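## Task

White is to move: play a single move that checkmates Black. Every square not involved in that move must end holding exactly what it held at the beginning. Every piece still on the board must stand upright and lie entirely within its own square. Nothing may count as placed if it stays only because the robot is holding it at the end.

## Robot and tools

Robot: two arms, left_arm and right_arm, each with a two-finger gripper and a wrist camera (cam_left_wrist, cam_right_wrist, both 504x504 fisheye). The names are labels only, not image sides. Something may occasionally tug briefly on a held piece. Never knock or place anything off the table.

Frame: one shared scene frame, origin on the table surface midway between the arms, +z up, +x outward over the table, left_arm on the +y side. Positions are metres, orientations are quaternions written w, x, y, z. Reported hand positions can be slightly off, more so at long reach. Gripper axes: fingers point along its +z, open and close along its x. The reported position is the point between the pads; fingertips extend 17.5 mm past it. A flat block projects about 9 cm from the last joint toward the gripper's -y and rotates with it.

The row (used by all motion tools): one flat list of 20 numbers covering both arms, even if only one moves. Numbers 1-10 are left_arm: x, y, z, qw, qx, qy, qz (an absolute target pose for the gripper point, scene frame, not an offset), then gripper position, force_limit, speed. Numbers 11-20 are the same for right_arm. The last three of each half are in [-1, 1]. position: +1 fully open (50 mm gap), about -0.65 pads meet, -1 means grip (close until stopped). force_limit: -1 about 20 N per pad, 0 about 102 N, +1 about 185 N (actual may be ~17% more). speed: -1 = 20 mm/s, 0 = 85, +1 = 150 mm/s gap change. To keep an arm still, resend its last reported pose and its same three gripper numbers; a 0 there is a real command. To hold an orientation, repeat one fixed quaternion rather than copying the drifting reported one.

Tools:
- execute_actions {actions, pictures}: actions is empty (just report state) or holds one item. An action item has rows (1-15 rows of 20 numbers) and optional steps (1-15, default 15, each 1/30 s); each row runs one step and the last repeats. A wait item has only steps (up to 300), counted from the previous result. A target more than 0.6 m from the arm's last reported position along any gripper axis gets the call refused, and nothing is sent. Each step the command is clipped to within 70 mm and 16 degrees of the measured pose, so far targets take several calls; after an action the arm continues only to its last clipped pose. pictures (boolean) toggles images.
- move {target, speed}: target is one 20-number row of absolute poses; the grippers travel straight lines that finish together, lasting 0.5-10 s (cut off at 10 s). speed is m/s, 0.002-0.5, default 0.25; rotation capped at twice that in rad/s. Paths ignore obstacles and the other arm, lag and may overshoot speed. Finger numbers apply at the start. Result adds a move: line with an ending (done, off_target, moving, held, fault), limits acted (paced = pose clipped; held = steps blocked, after which the arm may jump fast), and each gripper's distance from its target.
- wait {seconds}: 0-10 s, nothing new sent.
- zoom_image {camera, region}: region [x0, y0, x1, y1] in pixels of that camera's latest image, at most 504x504, origin top-left.
- finished_scene {scene}: pass the current scene number; irreversible, grades the result and starts the next task. Replying without any tool call ends everything.

Results: state line per arm with position, quaternion, velocities; flange force (noisy, includes held weight; may read no reading); Hand target lines; pose unreachable and HELD marks when a clearance check altered or blocked a command. object_status: 0 moving, 1 stopped while opening, 2 stopped while closing (a real grip), 3 reached command or pads met (usually nothing held). After a grip at -1 check for 2. Any new position number resets status to 0; a changed position (by at least 0.01) is needed for new force_limit/speed to apply, so open first to regrip softer. Fingers reclose if the grip slips, except after a force_limit -1 grip. position_measured counts: gap ≈ (250 - value) × 0.202 mm.

Safety: arms are stiff; commanding even slightly past a firm contact can trigger a fault (10 s stop). Faults come from joint torque over limits (waist/shoulder 309, elbow 145, wrist joints 40.9 N m) or 144 N external force. Faster moves hit harder. Don't let the arms collide. Holding loads heats motors (MOTOR HOT warning, then an over-temperature brake stop). The sim keeps running while you think.

Approach: look, zoom to read the board and edge labels, find the mating move, pick the piece gently from above with fingers pointing down, place it centered and upright (remove a captured piece off-board onto the table if needed), release, lift clear, verify, then finish.

Each tool is called after "Emit:" as a command line: name --argument value for each argument, lists and objects as JSON in quotes; but a table of rows of numbers goes row by row, as --pt "numbers of a row", without its own name.

## Session

Emit:
execute_actions --actions '[]'

Scene clock: 0.00 s of 4000.00 s.
left_arm: end_effector_position=(+0.7344, -0.0595, +0.1356) position_measured=3 object_status=3 end_effector_quat_wxyz=(+0.098, +0.959, +0.266, -0.017) end_effector_velocity=(-0.000, +0.000, -0.001) end_effector_angular_velocity=(+0.001, +0.002, +0.000) | right_arm: end_effector_position=(+0.5632, -0.5985, +0.3538) position_measured=3 object_status=3 end_effector_quat_wxyz=(+0.124, +0.897, -0.424, -0.030) end_effector_velocity=(+0.001, -0.000, -0.000) end_effector_angular_velocity=(-0.000, -0.001, +0.000)
Joint positions: left_arm=[-0.599  0.511  1.535 -0.179  0.969  0.484] | right_arm=[-0.164  0.152  1.619 -0.193  1.539  2.506]
Joint velocities: left_arm=[-0.     0.001 -0.    -0.     0.001 -0.   ] | right_arm=[-0.     0.001 -0.    -0.    -0.002 -0.   ]
Flange force (N, the push that the arm receives, along the gripper's own x y z axes): no reading
Hand target (left_arm): +0.734, -0.059, +0.136; +0.098, +0.959, +0.266, -0.017
Hand target (right_arm): +0.563, -0.598, +0.354; +0.124, +0.897, -0.424, -0.030

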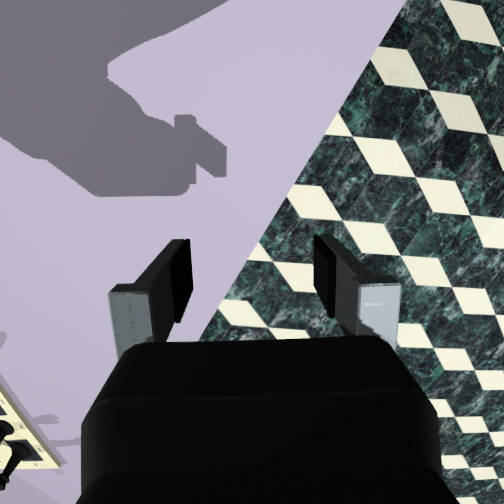

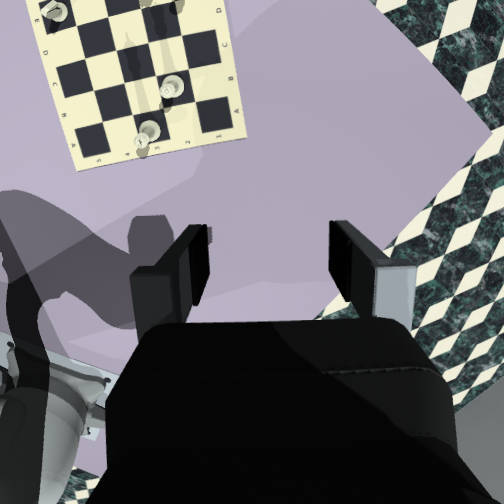

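Emit:
move --target '[0.45,0.3,0.35,0,0.959,0.266,0,1,0,0,0.5,-0.32,0.4,0,0.707,-0.707,0,1,0,0]' --speed 0.3

Scene clock: 13.50 s of 4000.00 s.
left_arm: end_effector_position=(+0.4493, +0.3000, +0.3491) position_measured=3 object_status=3 end_effector_quat_wxyz=(-0.000, +0.964, +0.267, +0.000) end_effector_velocity=(-0.000, +0.000, +0.001) end_effector_angular_velocity=(-0.000, -0.000, +0.000) | right_arm: end_effector_position=(+0.4994, -0.3199, +0.4002) position_measured=3 object_status=3 end_effector_quat_wxyz=(-0.000, -0.707, +0.707, -0.000) end_effector_velocity=(-0.000, +0.000, -0.001) end_effector_angular_velocity=(-0.002, +0.002, +0.000)
Joint positions: left_arm=[-0.417 -0.225  1.982  0.     1.384  0.575] | right_arm=[ 0.252  0.064  1.627 -0.     1.451  3.586]
Joint velocities: left_arm=[ 0.    -0.001 -0.001 -0.     0.001  0.   ] | right_arm=[ 0.001  0.001  0.    -0.001  0.001  0.001]
Flange force (N, the push that the arm receives, along the gripper's own x y z axes): left_arm=[-0.8 -4.3 0.1] | right_arm=[0.6 1.6 -2.0]
Hand target (left_arm): +0.449, +0.300, +0.349; -0.000, +0.964, +0.267, +0.000
Hand target (right_arm): +0.499, -0.320, +0.400; +0.000, +0.707, -0.707, +0.000
Off the commanded pose (left_arm): 0.001 m, 0 deg.
Off the commanded pose (right_arm): 0.001 m, 0 deg.
After step 90, 8.37 s passed at rest.
move: done

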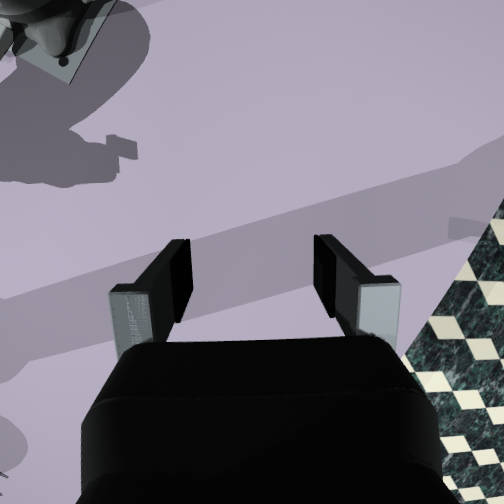

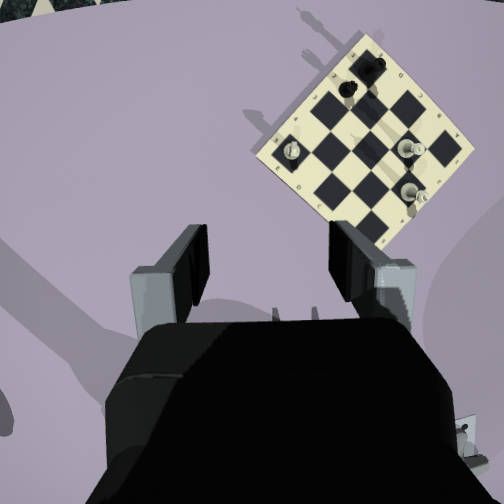

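Emit:
move --target '[0.45,0.3,0.35,0,0.959,0.266,0,1,0,0,0.56,-0.48,0.3,0,0.707,-0.707,0,1,0,0]' --speed 0.3

Emit:
zoom_image --camera "cam_right_wrist" --region '[100, 0, 400, 300]'

Scene clock: 20.70 s of 4000.00 s.
left_arm: end_effector_position=(+0.4500, +0.3000, +0.3500) position_measured=3 object_status=3 end_effector_quat_wxyz=(-0.000, +0.964, +0.267, +0.000) end_effector_velocity=(-0.000, +0.001, -0.000) end_effector_angular_velocity=(+0.000, +0.001, +0.001) | right_arm: end_effector_position=(+0.5603, -0.4800, +0.2999) position_measured=3 object_status=3 end_effector_quat_wxyz=(+0.000, -0.707, +0.707, +0.000) end_effector_velocity=(+0.000, -0.000, -0.001) end_effector_angular_velocity=(+0.000, +0.001, -0.001)
Joint positions: left_arm=[-0.416 -0.224  1.98   0.     1.385  0.575] | right_arm=[-0.036  0.1    1.772  0.     1.27   3.298]
Joint velocities: left_arm=[ 0.001  0.     0.001 -0.     0.    -0.   ] | right_arm=[-0.001  0.002  0.     0.001 -0.001 -0.   ]
Flange force (N, the push that the arm receives, along the gripper's own x y z axes): left_arm=[-1.3 -4.6 -0.1] | right_arm=[-2.0 1.4 -0.8]
Hand target (left_arm): +0.450, +0.300, +0.350; -0.000, +0.964, +0.267, +0.000
Hand target (right_arm): +0.560, -0.480, +0.300; -0.000, +0.707, -0.707, -0.000
Off the commanded pose (left_arm): 0.000 m, 0 deg.
Off the commanded pose (right_arm): 0.000 m, 0 deg.
After step 90, 3.13 s passed at rest.
move: done

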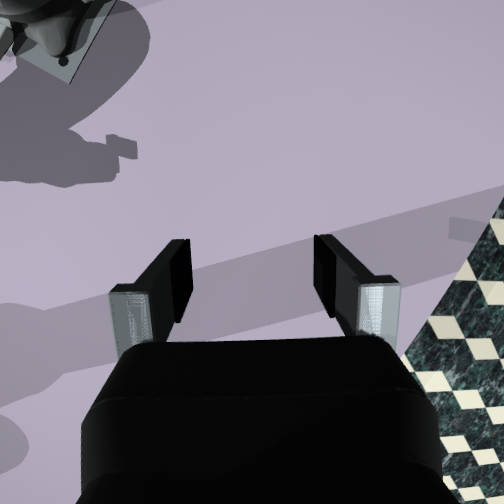

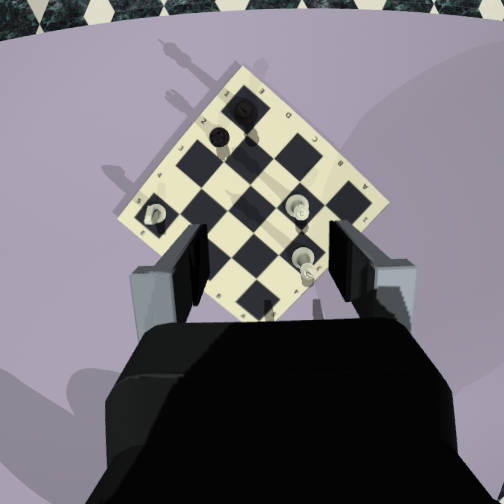

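Region (100, 0, 400, 300) of cam_right_wrist's 504x504 image, scaled by 1.680, with more detail than that image has.

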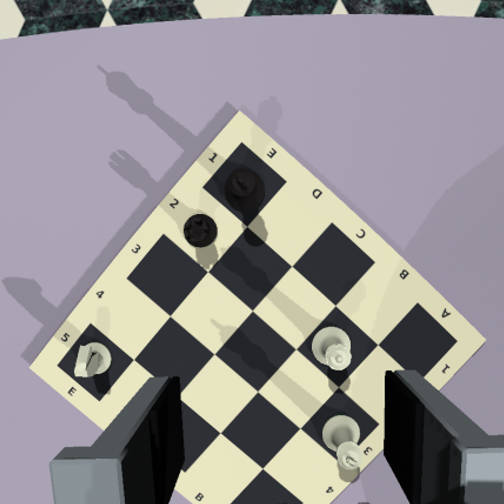

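Emit:
move --target '[0.45,0.3,0.35,0,0.959,0.266,0,1,0,0,0.518,-0.524,0.14,0,0.707,-0.707,0,1,0,0]' --speed 0.2

Scene clock: 55.90 s of 4000.00 s.
left_arm: end_effector_position=(+0.4500, +0.3000, +0.3500) position_measured=3 object_status=3 end_effector_quat_wxyz=(-0.000, +0.964, +0.267, -0.000) end_effector_velocity=(-0.000, -0.000, +0.000) end_effector_angular_velocity=(+0.001, +0.000, -0.001) | right_arm: end_effector_position=(+0.5182, -0.5242, +0.1400) position_measured=3 object_status=3 end_effector_quat_wxyz=(+0.000, -0.707, +0.707, -0.000) end_effector_velocity=(-0.000, +0.001, -0.000) end_effector_angular_velocity=(+0.002, -0.000, -0.001)
Joint positions: left_arm=[-0.416 -0.224  1.98  -0.     1.385  0.575] | right_arm=[-0.104  0.144  2.04  -0.     0.957  3.231]
Joint velocities: left_arm=[-0.001 -0.     0.     0.001  0.001 -0.   ] | right_arm=[ 0.    -0.     0.001  0.003 -0.001 -0.   ]
Flange force (N, the push that the arm receives, along the gripper's own x y z axes): left_arm=[-0.7 0.7 0.2] | right_arm=[2.0 1.5 -2.6]
Hand target (left_arm): +0.450, +0.300, +0.350; -0.000, +0.964, +0.267, +0.000
Hand target (right_arm): +0.518, -0.524, +0.140; +0.000, +0.707, -0.707, +0.000
Off the commanded pose (left_arm): 0.000 m, 0 deg.
Off the commanded pose (right_arm): 0.000 m, 0 deg.
After step 90, 30.97 s passed at rest.
move: done

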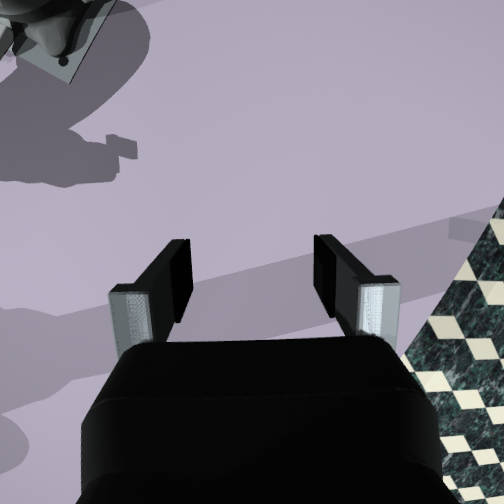

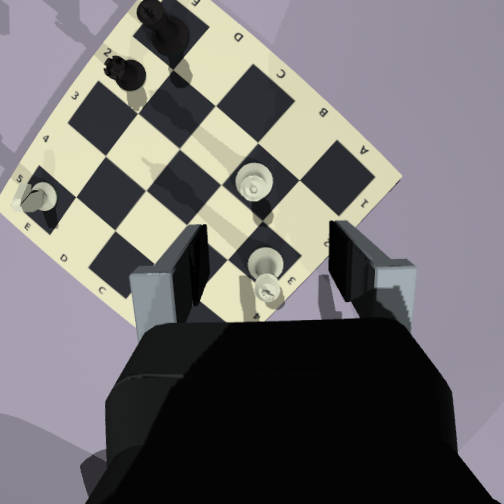

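Emit:
move --target '[0.45,0.3,0.35,0,0.959,0.266,0,1,0,0,0.53,-0.516,0.085,0,0.707,-0.707,0,1,0,0]' --speed 0.1

Emit:
zoom_image --camera "cam_right_wrist" --region '[130, 120, 420, 340]'

Scene clock: 70.37 s of 4000.00 s.
left_arm: end_effector_position=(+0.4500, +0.3000, +0.3500) position_measured=3 object_status=3 end_effector_quat_wxyz=(-0.000, +0.964, +0.267, -0.000) end_effector_velocity=(-0.001, -0.000, -0.000) end_effector_angular_velocity=(+0.001, +0.003, -0.001) | right_arm: end_effector_position=(+0.5299, -0.5160, +0.0849) position_measured=3 object_status=3 end_effector_quat_wxyz=(-0.000, -0.707, +0.707, -0.000) end_effector_velocity=(+0.000, +0.000, +0.000) end_effector_angular_velocity=(+0.000, -0.001, -0.001)
Joint positions: left_arm=[-0.416 -0.224  1.98  -0.     1.385  0.575] | right_arm=[-0.091  0.225  2.064 -0.     0.852  3.243]
Joint velocities: left_arm=[-0.001  0.     0.    -0.     0.003 -0.   ] | right_arm=[-0.    -0.    -0.     0.    -0.001  0.001]
Flange force (N, the push that the arm receives, along the gripper's own x y z axes): left_arm=[3.9 -3.0 0.3] | right_arm=[0.2 0.3 -2.1]
Hand target (left_arm): +0.450, +0.300, +0.350; -0.000, +0.964, +0.267, -0.000
Hand target (right_arm): +0.530, -0.516, +0.085; +0.000, +0.707, -0.707, +0.000
Off the commanded pose (left_arm): 0.000 m, 0 deg.
Off the commanded pose (right_arm): 0.000 m, 0 deg.
After step 90, 10.57 s passed at rest.
move: done

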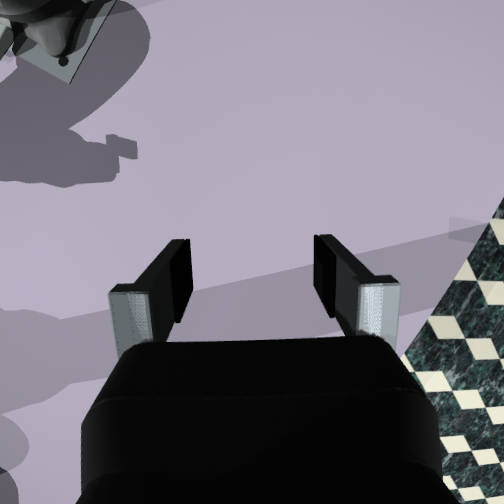

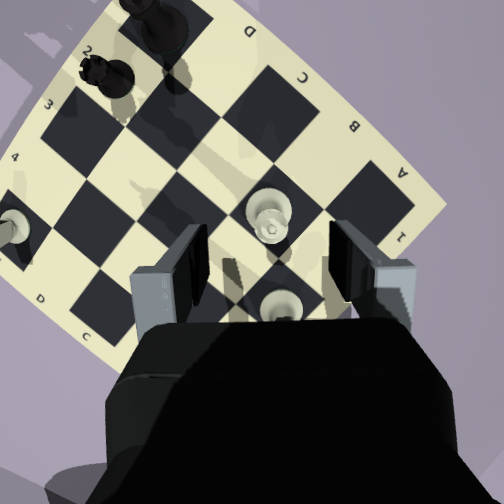

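Region (130, 120, 420, 340) of cam_right_wrist's 504x504 image, scaled by 1.738, with more detail than that image has; it fills the top 382 rows of this view, and the rest is white.

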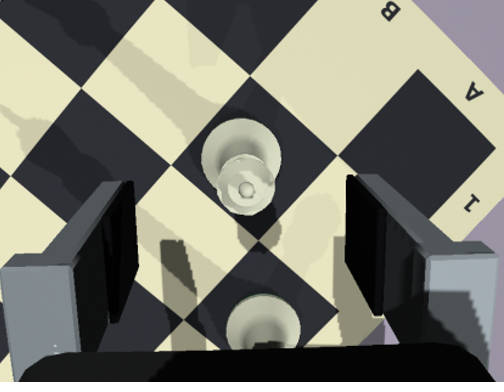

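Emit:
move --target '[0.45,0.3,0.35,0,0.959,0.266,0,1,0,0,0.533,-0.516,0.045,0,0.707,-0.707,0,1,0,0]' --speed 0.06

Scene clock: 85.03 s of 4000.00 s.
left_arm: end_effector_position=(+0.4500, +0.3000, +0.3500) position_measured=3 object_status=3 end_effector_quat_wxyz=(-0.000, +0.964, +0.267, -0.000) end_effector_velocity=(+0.000, +0.000, -0.000) end_effector_angular_velocity=(+0.000, -0.000, +0.001) | right_arm: end_effector_position=(+0.5330, -0.5160, +0.0450) position_measured=3 object_status=3 end_effector_quat_wxyz=(-0.000, -0.707, +0.707, -0.000) end_effector_velocity=(+0.000, +0.000, -0.000) end_effector_angular_velocity=(+0.000, +0.001, -0.001)
Joint positions: left_arm=[-0.416 -0.224  1.98  -0.     1.385  0.575] | right_arm=[-0.092  0.28   2.087 -0.     0.775  3.242]
Joint velocities: left_arm=[ 0.001  0.     0.     0.    -0.001  0.   ] | right_arm=[-0.     0.001 -0.     0.     0.     0.   ]
Flange force (N, the push that the arm receives, along the gripper's own x y z axes): left_arm=[0.3 -3.9 -0.9] | right_arm=[-0.9 -0.4 -1.3]
Hand target (left_arm): +0.450, +0.300, +0.350; -0.000, +0.964, +0.267, -0.000
Hand target (right_arm): +0.533, -0.516, +0.045; +0.000, +0.707, -0.707, +0.000
Off the commanded pose (left_arm): 0.000 m, 0 deg.
Off the commanded pose (right_arm): 0.000 m, 0 deg.
After step 90, 10.73 s passed at rest.
move: done

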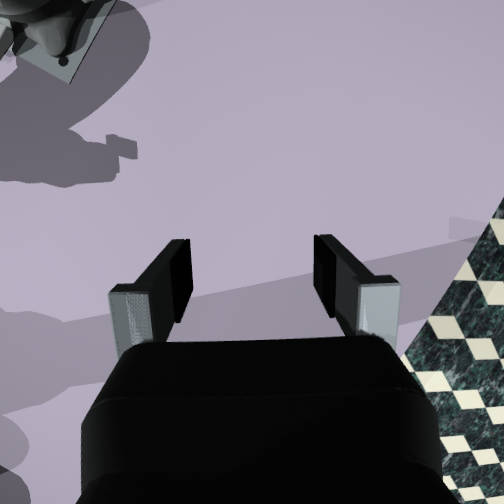

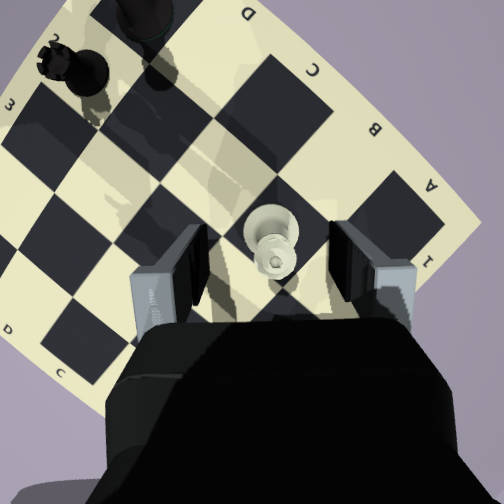

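Emit:
move --target '[0.45,0.3,0.35,0,0.959,0.266,0,1,0,0,0.533,-0.518,0.041,0,0.707,-0.707,0,-1,-0.6,-0.6]' --speed 0.03

Emit:
move --target '[0.45,0.3,0.35,0,0.959,0.266,0,1,0,0,0.533,-0.518,0.056,0,0.707,-0.707,0,-1,-0.6,-0.6]' --speed 0.05

Emit:
move --target '[0.45,0.3,0.35,0,0.959,0.266,0,1,0,0,0.587,-0.5195,0.05,0,0.707,-0.707,0,-1,-0.6,-0.6]' --speed 0.08

Scene clock: 102.80 s of 4000.00 s.
left_arm: end_effector_position=(+0.4500, +0.3000, +0.3500) position_measured=3 object_status=3 end_effector_quat_wxyz=(-0.000, +0.964, +0.267, -0.000) end_effector_velocity=(+0.000, +0.000, -0.000) end_effector_angular_velocity=(-0.000, -0.000, +0.000) | right_arm: end_effector_position=(+0.5330, -0.5180, +0.0410) position_measured=186 object_status=2 end_effector_quat_wxyz=(+0.000, -0.707, +0.707, -0.000) end_effector_velocity=(-0.000, +0.000, -0.001) end_effector_angular_velocity=(+0.000, +0.001, -0.001)
Joint positions: left_arm=[-0.416 -0.224  1.98   0.     1.385  0.575] | right_arm=[-0.095  0.284  2.09  -0.     0.767  3.239]
Joint velocities: left_arm=[ 0.001  0.    -0.     0.    -0.001  0.   ] | right_arm=[0.    0.001 0.    0.    0.    0.   ]
Flange force (N, the push that the arm receives, along the gripper's own x y z axes): left_arm=[-1.1 -2.0 0.5] | right_arm=[-1.5 -1.2 -0.2]
Hand target (left_arm): +0.450, +0.300, +0.350; -0.000, +0.964, +0.267, -0.000
Hand target (right_arm): +0.533, -0.518, +0.041; -0.000, +0.707, -0.707, +0.000
Off the commanded pose (left_arm): 0.000 m, 0 deg.
Off the commanded pose (right_arm): 0.000 m, 0 deg.
After step 90, 13.73 s passed at rest.
move: done

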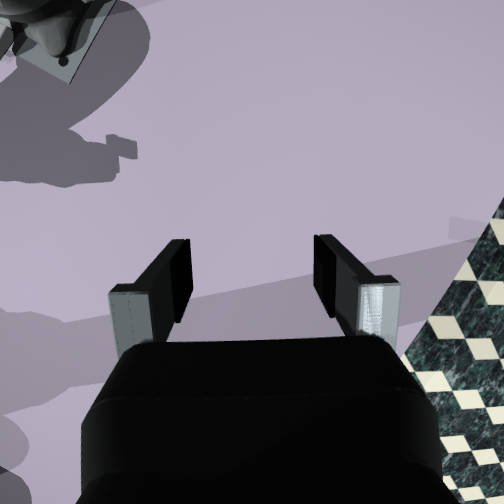

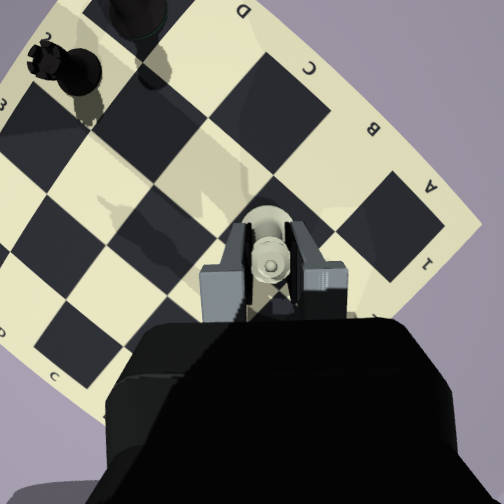

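Scene clock: 103.50 s of 4000.00 s.
left_arm: end_effector_position=(+0.4500, +0.3000, +0.3500) position_measured=3 object_status=3 end_effector_quat_wxyz=(-0.000, +0.964, +0.267, -0.000) end_effector_velocity=(+0.001, +0.000, +0.000) end_effector_angular_velocity=(-0.000, -0.001, +0.002) | right_arm: end_effector_position=(+0.5330, -0.5180, +0.0560) position_measured=186 object_status=2 end_effector_quat_wxyz=(-0.000, -0.707, +0.707, +0.000) end_effector_velocity=(+0.000, +0.000, +0.000) end_effector_angular_velocity=(+0.000, -0.001, +0.001)
Joint positions: left_arm=[-0.416 -0.224  1.98  -0.     1.385  0.575] | right_arm=[-0.095  0.265  2.08   0.     0.796  3.239]
Joint velocities: left_arm=[ 0.001  0.    -0.001  0.    -0.001 -0.   ] | right_arm=[ 0.    -0.    -0.     0.    -0.    -0.001]
Flange force (N, the push that the arm receives, along the gripper's own x y z axes): left_arm=[1.2 -2.0 0.3] | right_arm=[1.8 -1.3 -0.7]
Hand target (left_arm): +0.450, +0.300, +0.350; -0.000, +0.964, +0.267, -0.000
Hand target (right_arm): +0.533, -0.518, +0.056; -0.000, +0.707, -0.707, -0.000
Off the commanded pose (left_arm): 0.000 m, 0 deg.
Off the commanded pose (right_arm): 0.000 m, 0 deg.
move: done

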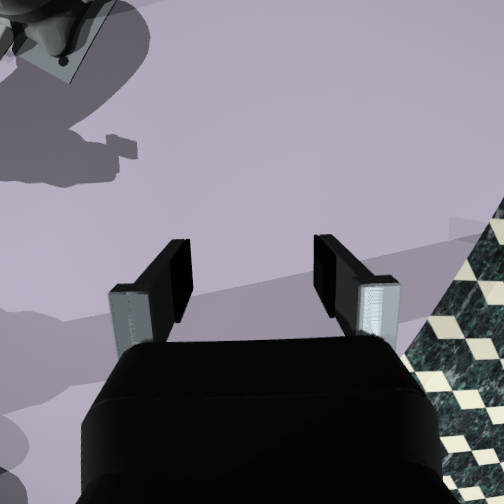

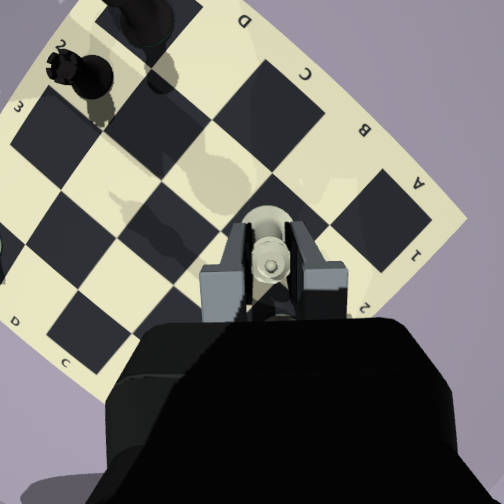

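Scene clock: 104.50 s of 4000.00 s.
left_arm: end_effector_position=(+0.4500, +0.3000, +0.3500) position_measured=3 object_status=3 end_effector_quat_wxyz=(-0.000, +0.964, +0.267, -0.000) end_effector_velocity=(+0.000, -0.000, -0.000) end_effector_angular_velocity=(+0.000, +0.000, +0.000) | right_arm: end_effector_position=(+0.5870, -0.5194, +0.0500) position_measured=186 object_status=2 end_effector_quat_wxyz=(+0.000, -0.707, +0.707, +0.000) end_effector_velocity=(-0.000, -0.000, -0.000) end_effector_angular_velocity=(-0.001, +0.000, -0.001)
Joint positions: left_arm=[-0.416 -0.224  1.98  -0.     1.385  0.575] | right_arm=[-0.106  0.342  1.983  0.     0.817  3.228]
Joint velocities: left_arm=[ 0.     0.001 -0.     0.    -0.    -0.   ] | right_arm=[ 0.     0.     0.001 -0.001 -0.     0.002]
Flange force (N, the push that the arm receives, along the gripper's own x y z axes): left_arm=[-1.6 -4.5 1.5] | right_arm=[-0.2 1.5 -1.4]
Hand target (left_arm): +0.450, +0.300, +0.350; -0.000, +0.964, +0.267, -0.000
Hand target (right_arm): +0.587, -0.519, +0.050; -0.000, +0.707, -0.707, -0.000
Off the commanded pose (left_arm): 0.000 m, 0 deg.
Off the commanded pose (right_arm): 0.000 m, 0 deg.
move: done

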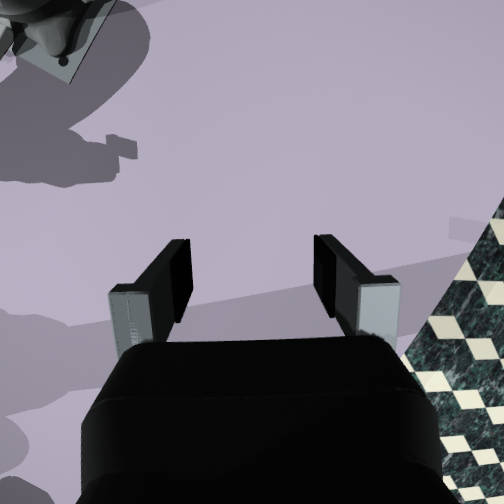

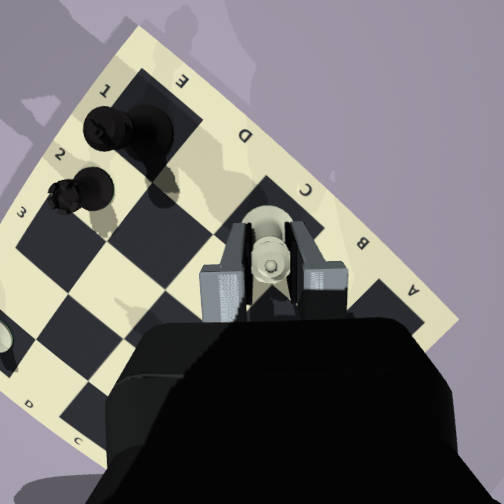

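Emit:
move --target '[0.45,0.3,0.35,0,0.959,0.266,0,1,0,0,0.5855,-0.52,0.0418,0,0.707,-0.707,0,-1,-0.6,-0.6]' --speed 0.02

Emit:
move --target '[0.45,0.3,0.35,0,0.959,0.266,0,1,0,0,0.5855,-0.52,0.0418,0,0.707,-0.707,0,0.6,-0.6,0]'

Emit:
move --target '[0.45,0.3,0.35,0,0.959,0.266,0,1,0,0,0.5855,-0.52,0.13,0,0.707,-0.707,0,0.6,-0.6,0]' --speed 0.15

Scene clock: 112.83 s of 4000.00 s.
left_arm: end_effector_position=(+0.4500, +0.3000, +0.3500) position_measured=3 object_status=3 end_effector_quat_wxyz=(-0.000, +0.964, +0.267, -0.000) end_effector_velocity=(-0.000, -0.000, +0.001) end_effector_angular_velocity=(-0.001, -0.000, -0.000) | right_arm: end_effector_position=(+0.5855, -0.5200, +0.0418) position_measured=186 object_status=2 end_effector_quat_wxyz=(+0.000, -0.707, +0.707, -0.000) end_effector_velocity=(-0.001, -0.000, -0.001) end_effector_angular_velocity=(-0.000, +0.001, -0.002)
Joint positions: left_arm=[-0.416 -0.224  1.98  -0.     1.385  0.575] | right_arm=[-0.107  0.349  1.991 -0.     0.801  3.227]
Joint velocities: left_arm=[-0.    -0.001 -0.001 -0.     0.001  0.   ] | right_arm=[-0.     0.     0.001  0.    -0.     0.001]
Flange force (N, the push that the arm receives, along the gripper's own x y z axes): left_arm=[1.8 -2.0 0.2] | right_arm=[-2.7 -1.2 -0.5]
Hand target (left_arm): +0.450, +0.300, +0.350; -0.000, +0.964, +0.267, -0.000
Hand target (right_arm): +0.586, -0.520, +0.042; +0.000, +0.707, -0.707, +0.000
Off the commanded pose (left_arm): 0.000 m, 0 deg.
Off the commanded pose (right_arm): 0.000 m, 0 deg.
After step 90, 4.63 s passed at rest.
move: done

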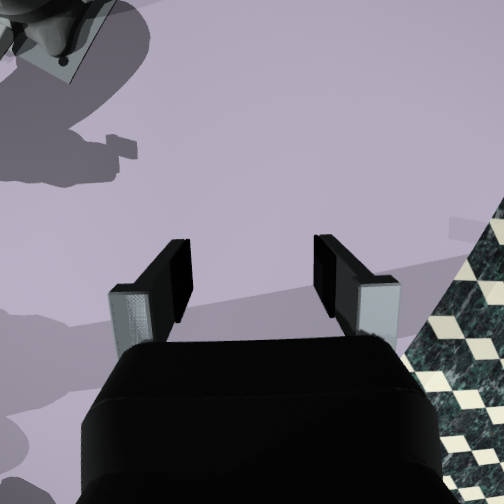

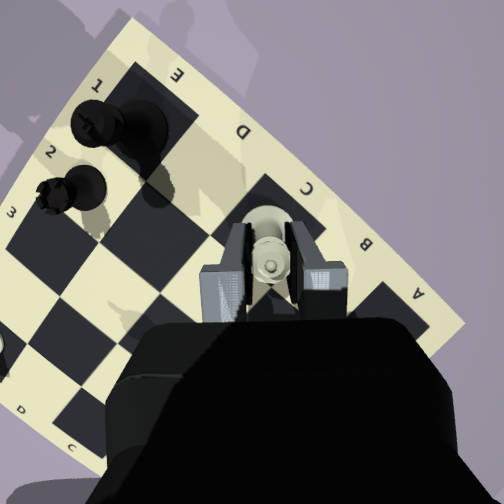

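Scene clock: 113.53 s of 4000.00 s.
left_arm: end_effector_position=(+0.4500, +0.3000, +0.3500) position_measured=3 object_status=3 end_effector_quat_wxyz=(-0.000, +0.964, +0.267, -0.000) end_effector_velocity=(-0.000, +0.000, +0.000) end_effector_angular_velocity=(+0.001, +0.001, -0.000) | right_arm: end_effector_position=(+0.5855, -0.5200, +0.0418) position_measured=63 object_status=3 end_effector_quat_wxyz=(+0.000, -0.707, +0.707, -0.000) end_effector_velocity=(-0.000, -0.000, -0.000) end_effector_angular_velocity=(+0.000, -0.000, -0.001)
Joint positions: left_arm=[-0.416 -0.224  1.98  -0.     1.385  0.575] | right_arm=[-0.107  0.349  1.991 -0.     0.801  3.227]
Joint velocities: left_arm=[-0.    -0.    -0.     0.001  0.002 -0.   ] | right_arm=[-0.    -0.     0.     0.001 -0.     0.   ]
Flange force (N, the push that the arm receives, along the gripper's own x y z axes): left_arm=[-0.7 -2.2 -0.3] | right_arm=[0.0 0.1 -0.6]
Hand target (left_arm): +0.450, +0.300, +0.350; -0.000, +0.964, +0.267, -0.000
Hand target (right_arm): +0.585, -0.520, +0.042; -0.000, +0.707, -0.707, +0.000
Off the commanded pose (left_arm): 0.000 m, 0 deg.
Off the commanded pose (right_arm): 0.000 m, 0 deg.
move: done

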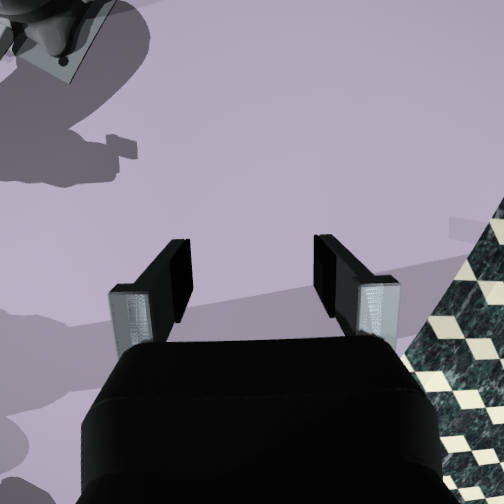

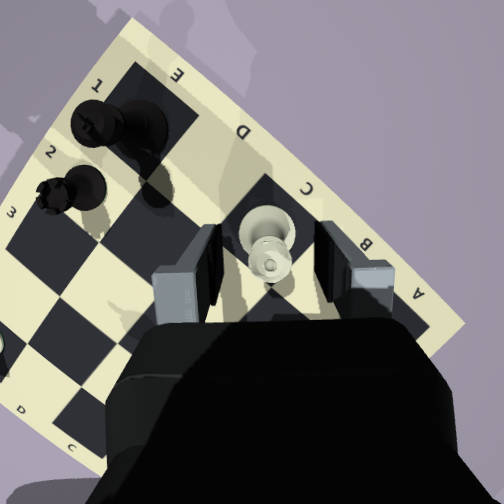

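Scene clock: 114.47 s of 4000.00 s.
left_arm: end_effector_position=(+0.4500, +0.3000, +0.3500) position_measured=3 object_status=3 end_effector_quat_wxyz=(-0.000, +0.964, +0.267, -0.000) end_effector_velocity=(-0.000, -0.000, -0.001) end_effector_angular_velocity=(-0.001, +0.001, -0.000) | right_arm: end_effector_position=(+0.5855, -0.5200, +0.1300) position_measured=63 object_status=3 end_effector_quat_wxyz=(+0.000, -0.707, +0.707, +0.000) end_effector_velocity=(+0.001, -0.000, +0.001) end_effector_angular_velocity=(-0.000, -0.001, -0.000)
Joint positions: left_arm=[-0.416 -0.224  1.98   0.     1.385  0.575] | right_arm=[-0.107  0.252  1.926  0.     0.964  3.227]
Joint velocities: left_arm=[-0.001  0.     0.001 -0.001 -0.001 -0.   ] | right_arm=[-0.    -0.    -0.001 -0.     0.001  0.   ]
Flange force (N, the push that the arm receives, along the gripper's own x y z axes): left_arm=[-0.4 -0.1 -0.4] | right_arm=[-1.5 -1.2 -1.2]
Hand target (left_arm): +0.450, +0.300, +0.350; -0.000, +0.964, +0.267, -0.000
Hand target (right_arm): +0.586, -0.520, +0.130; -0.000, +0.707, -0.707, -0.000
Off the commanded pose (left_arm): 0.000 m, 0 deg.
Off the commanded pose (right_arm): 0.000 m, 0 deg.
move: done

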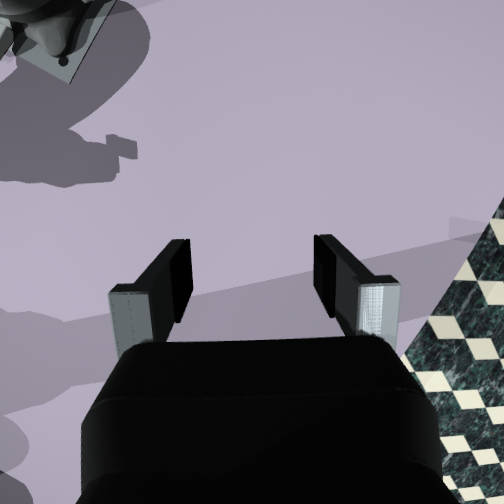

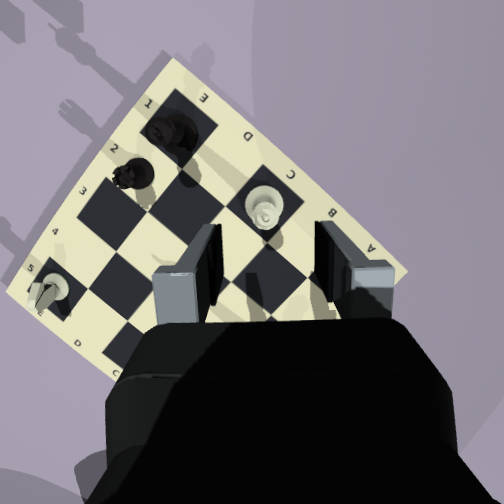

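Emit:
finished_scene --scene 1

The scene is finished: the task was done.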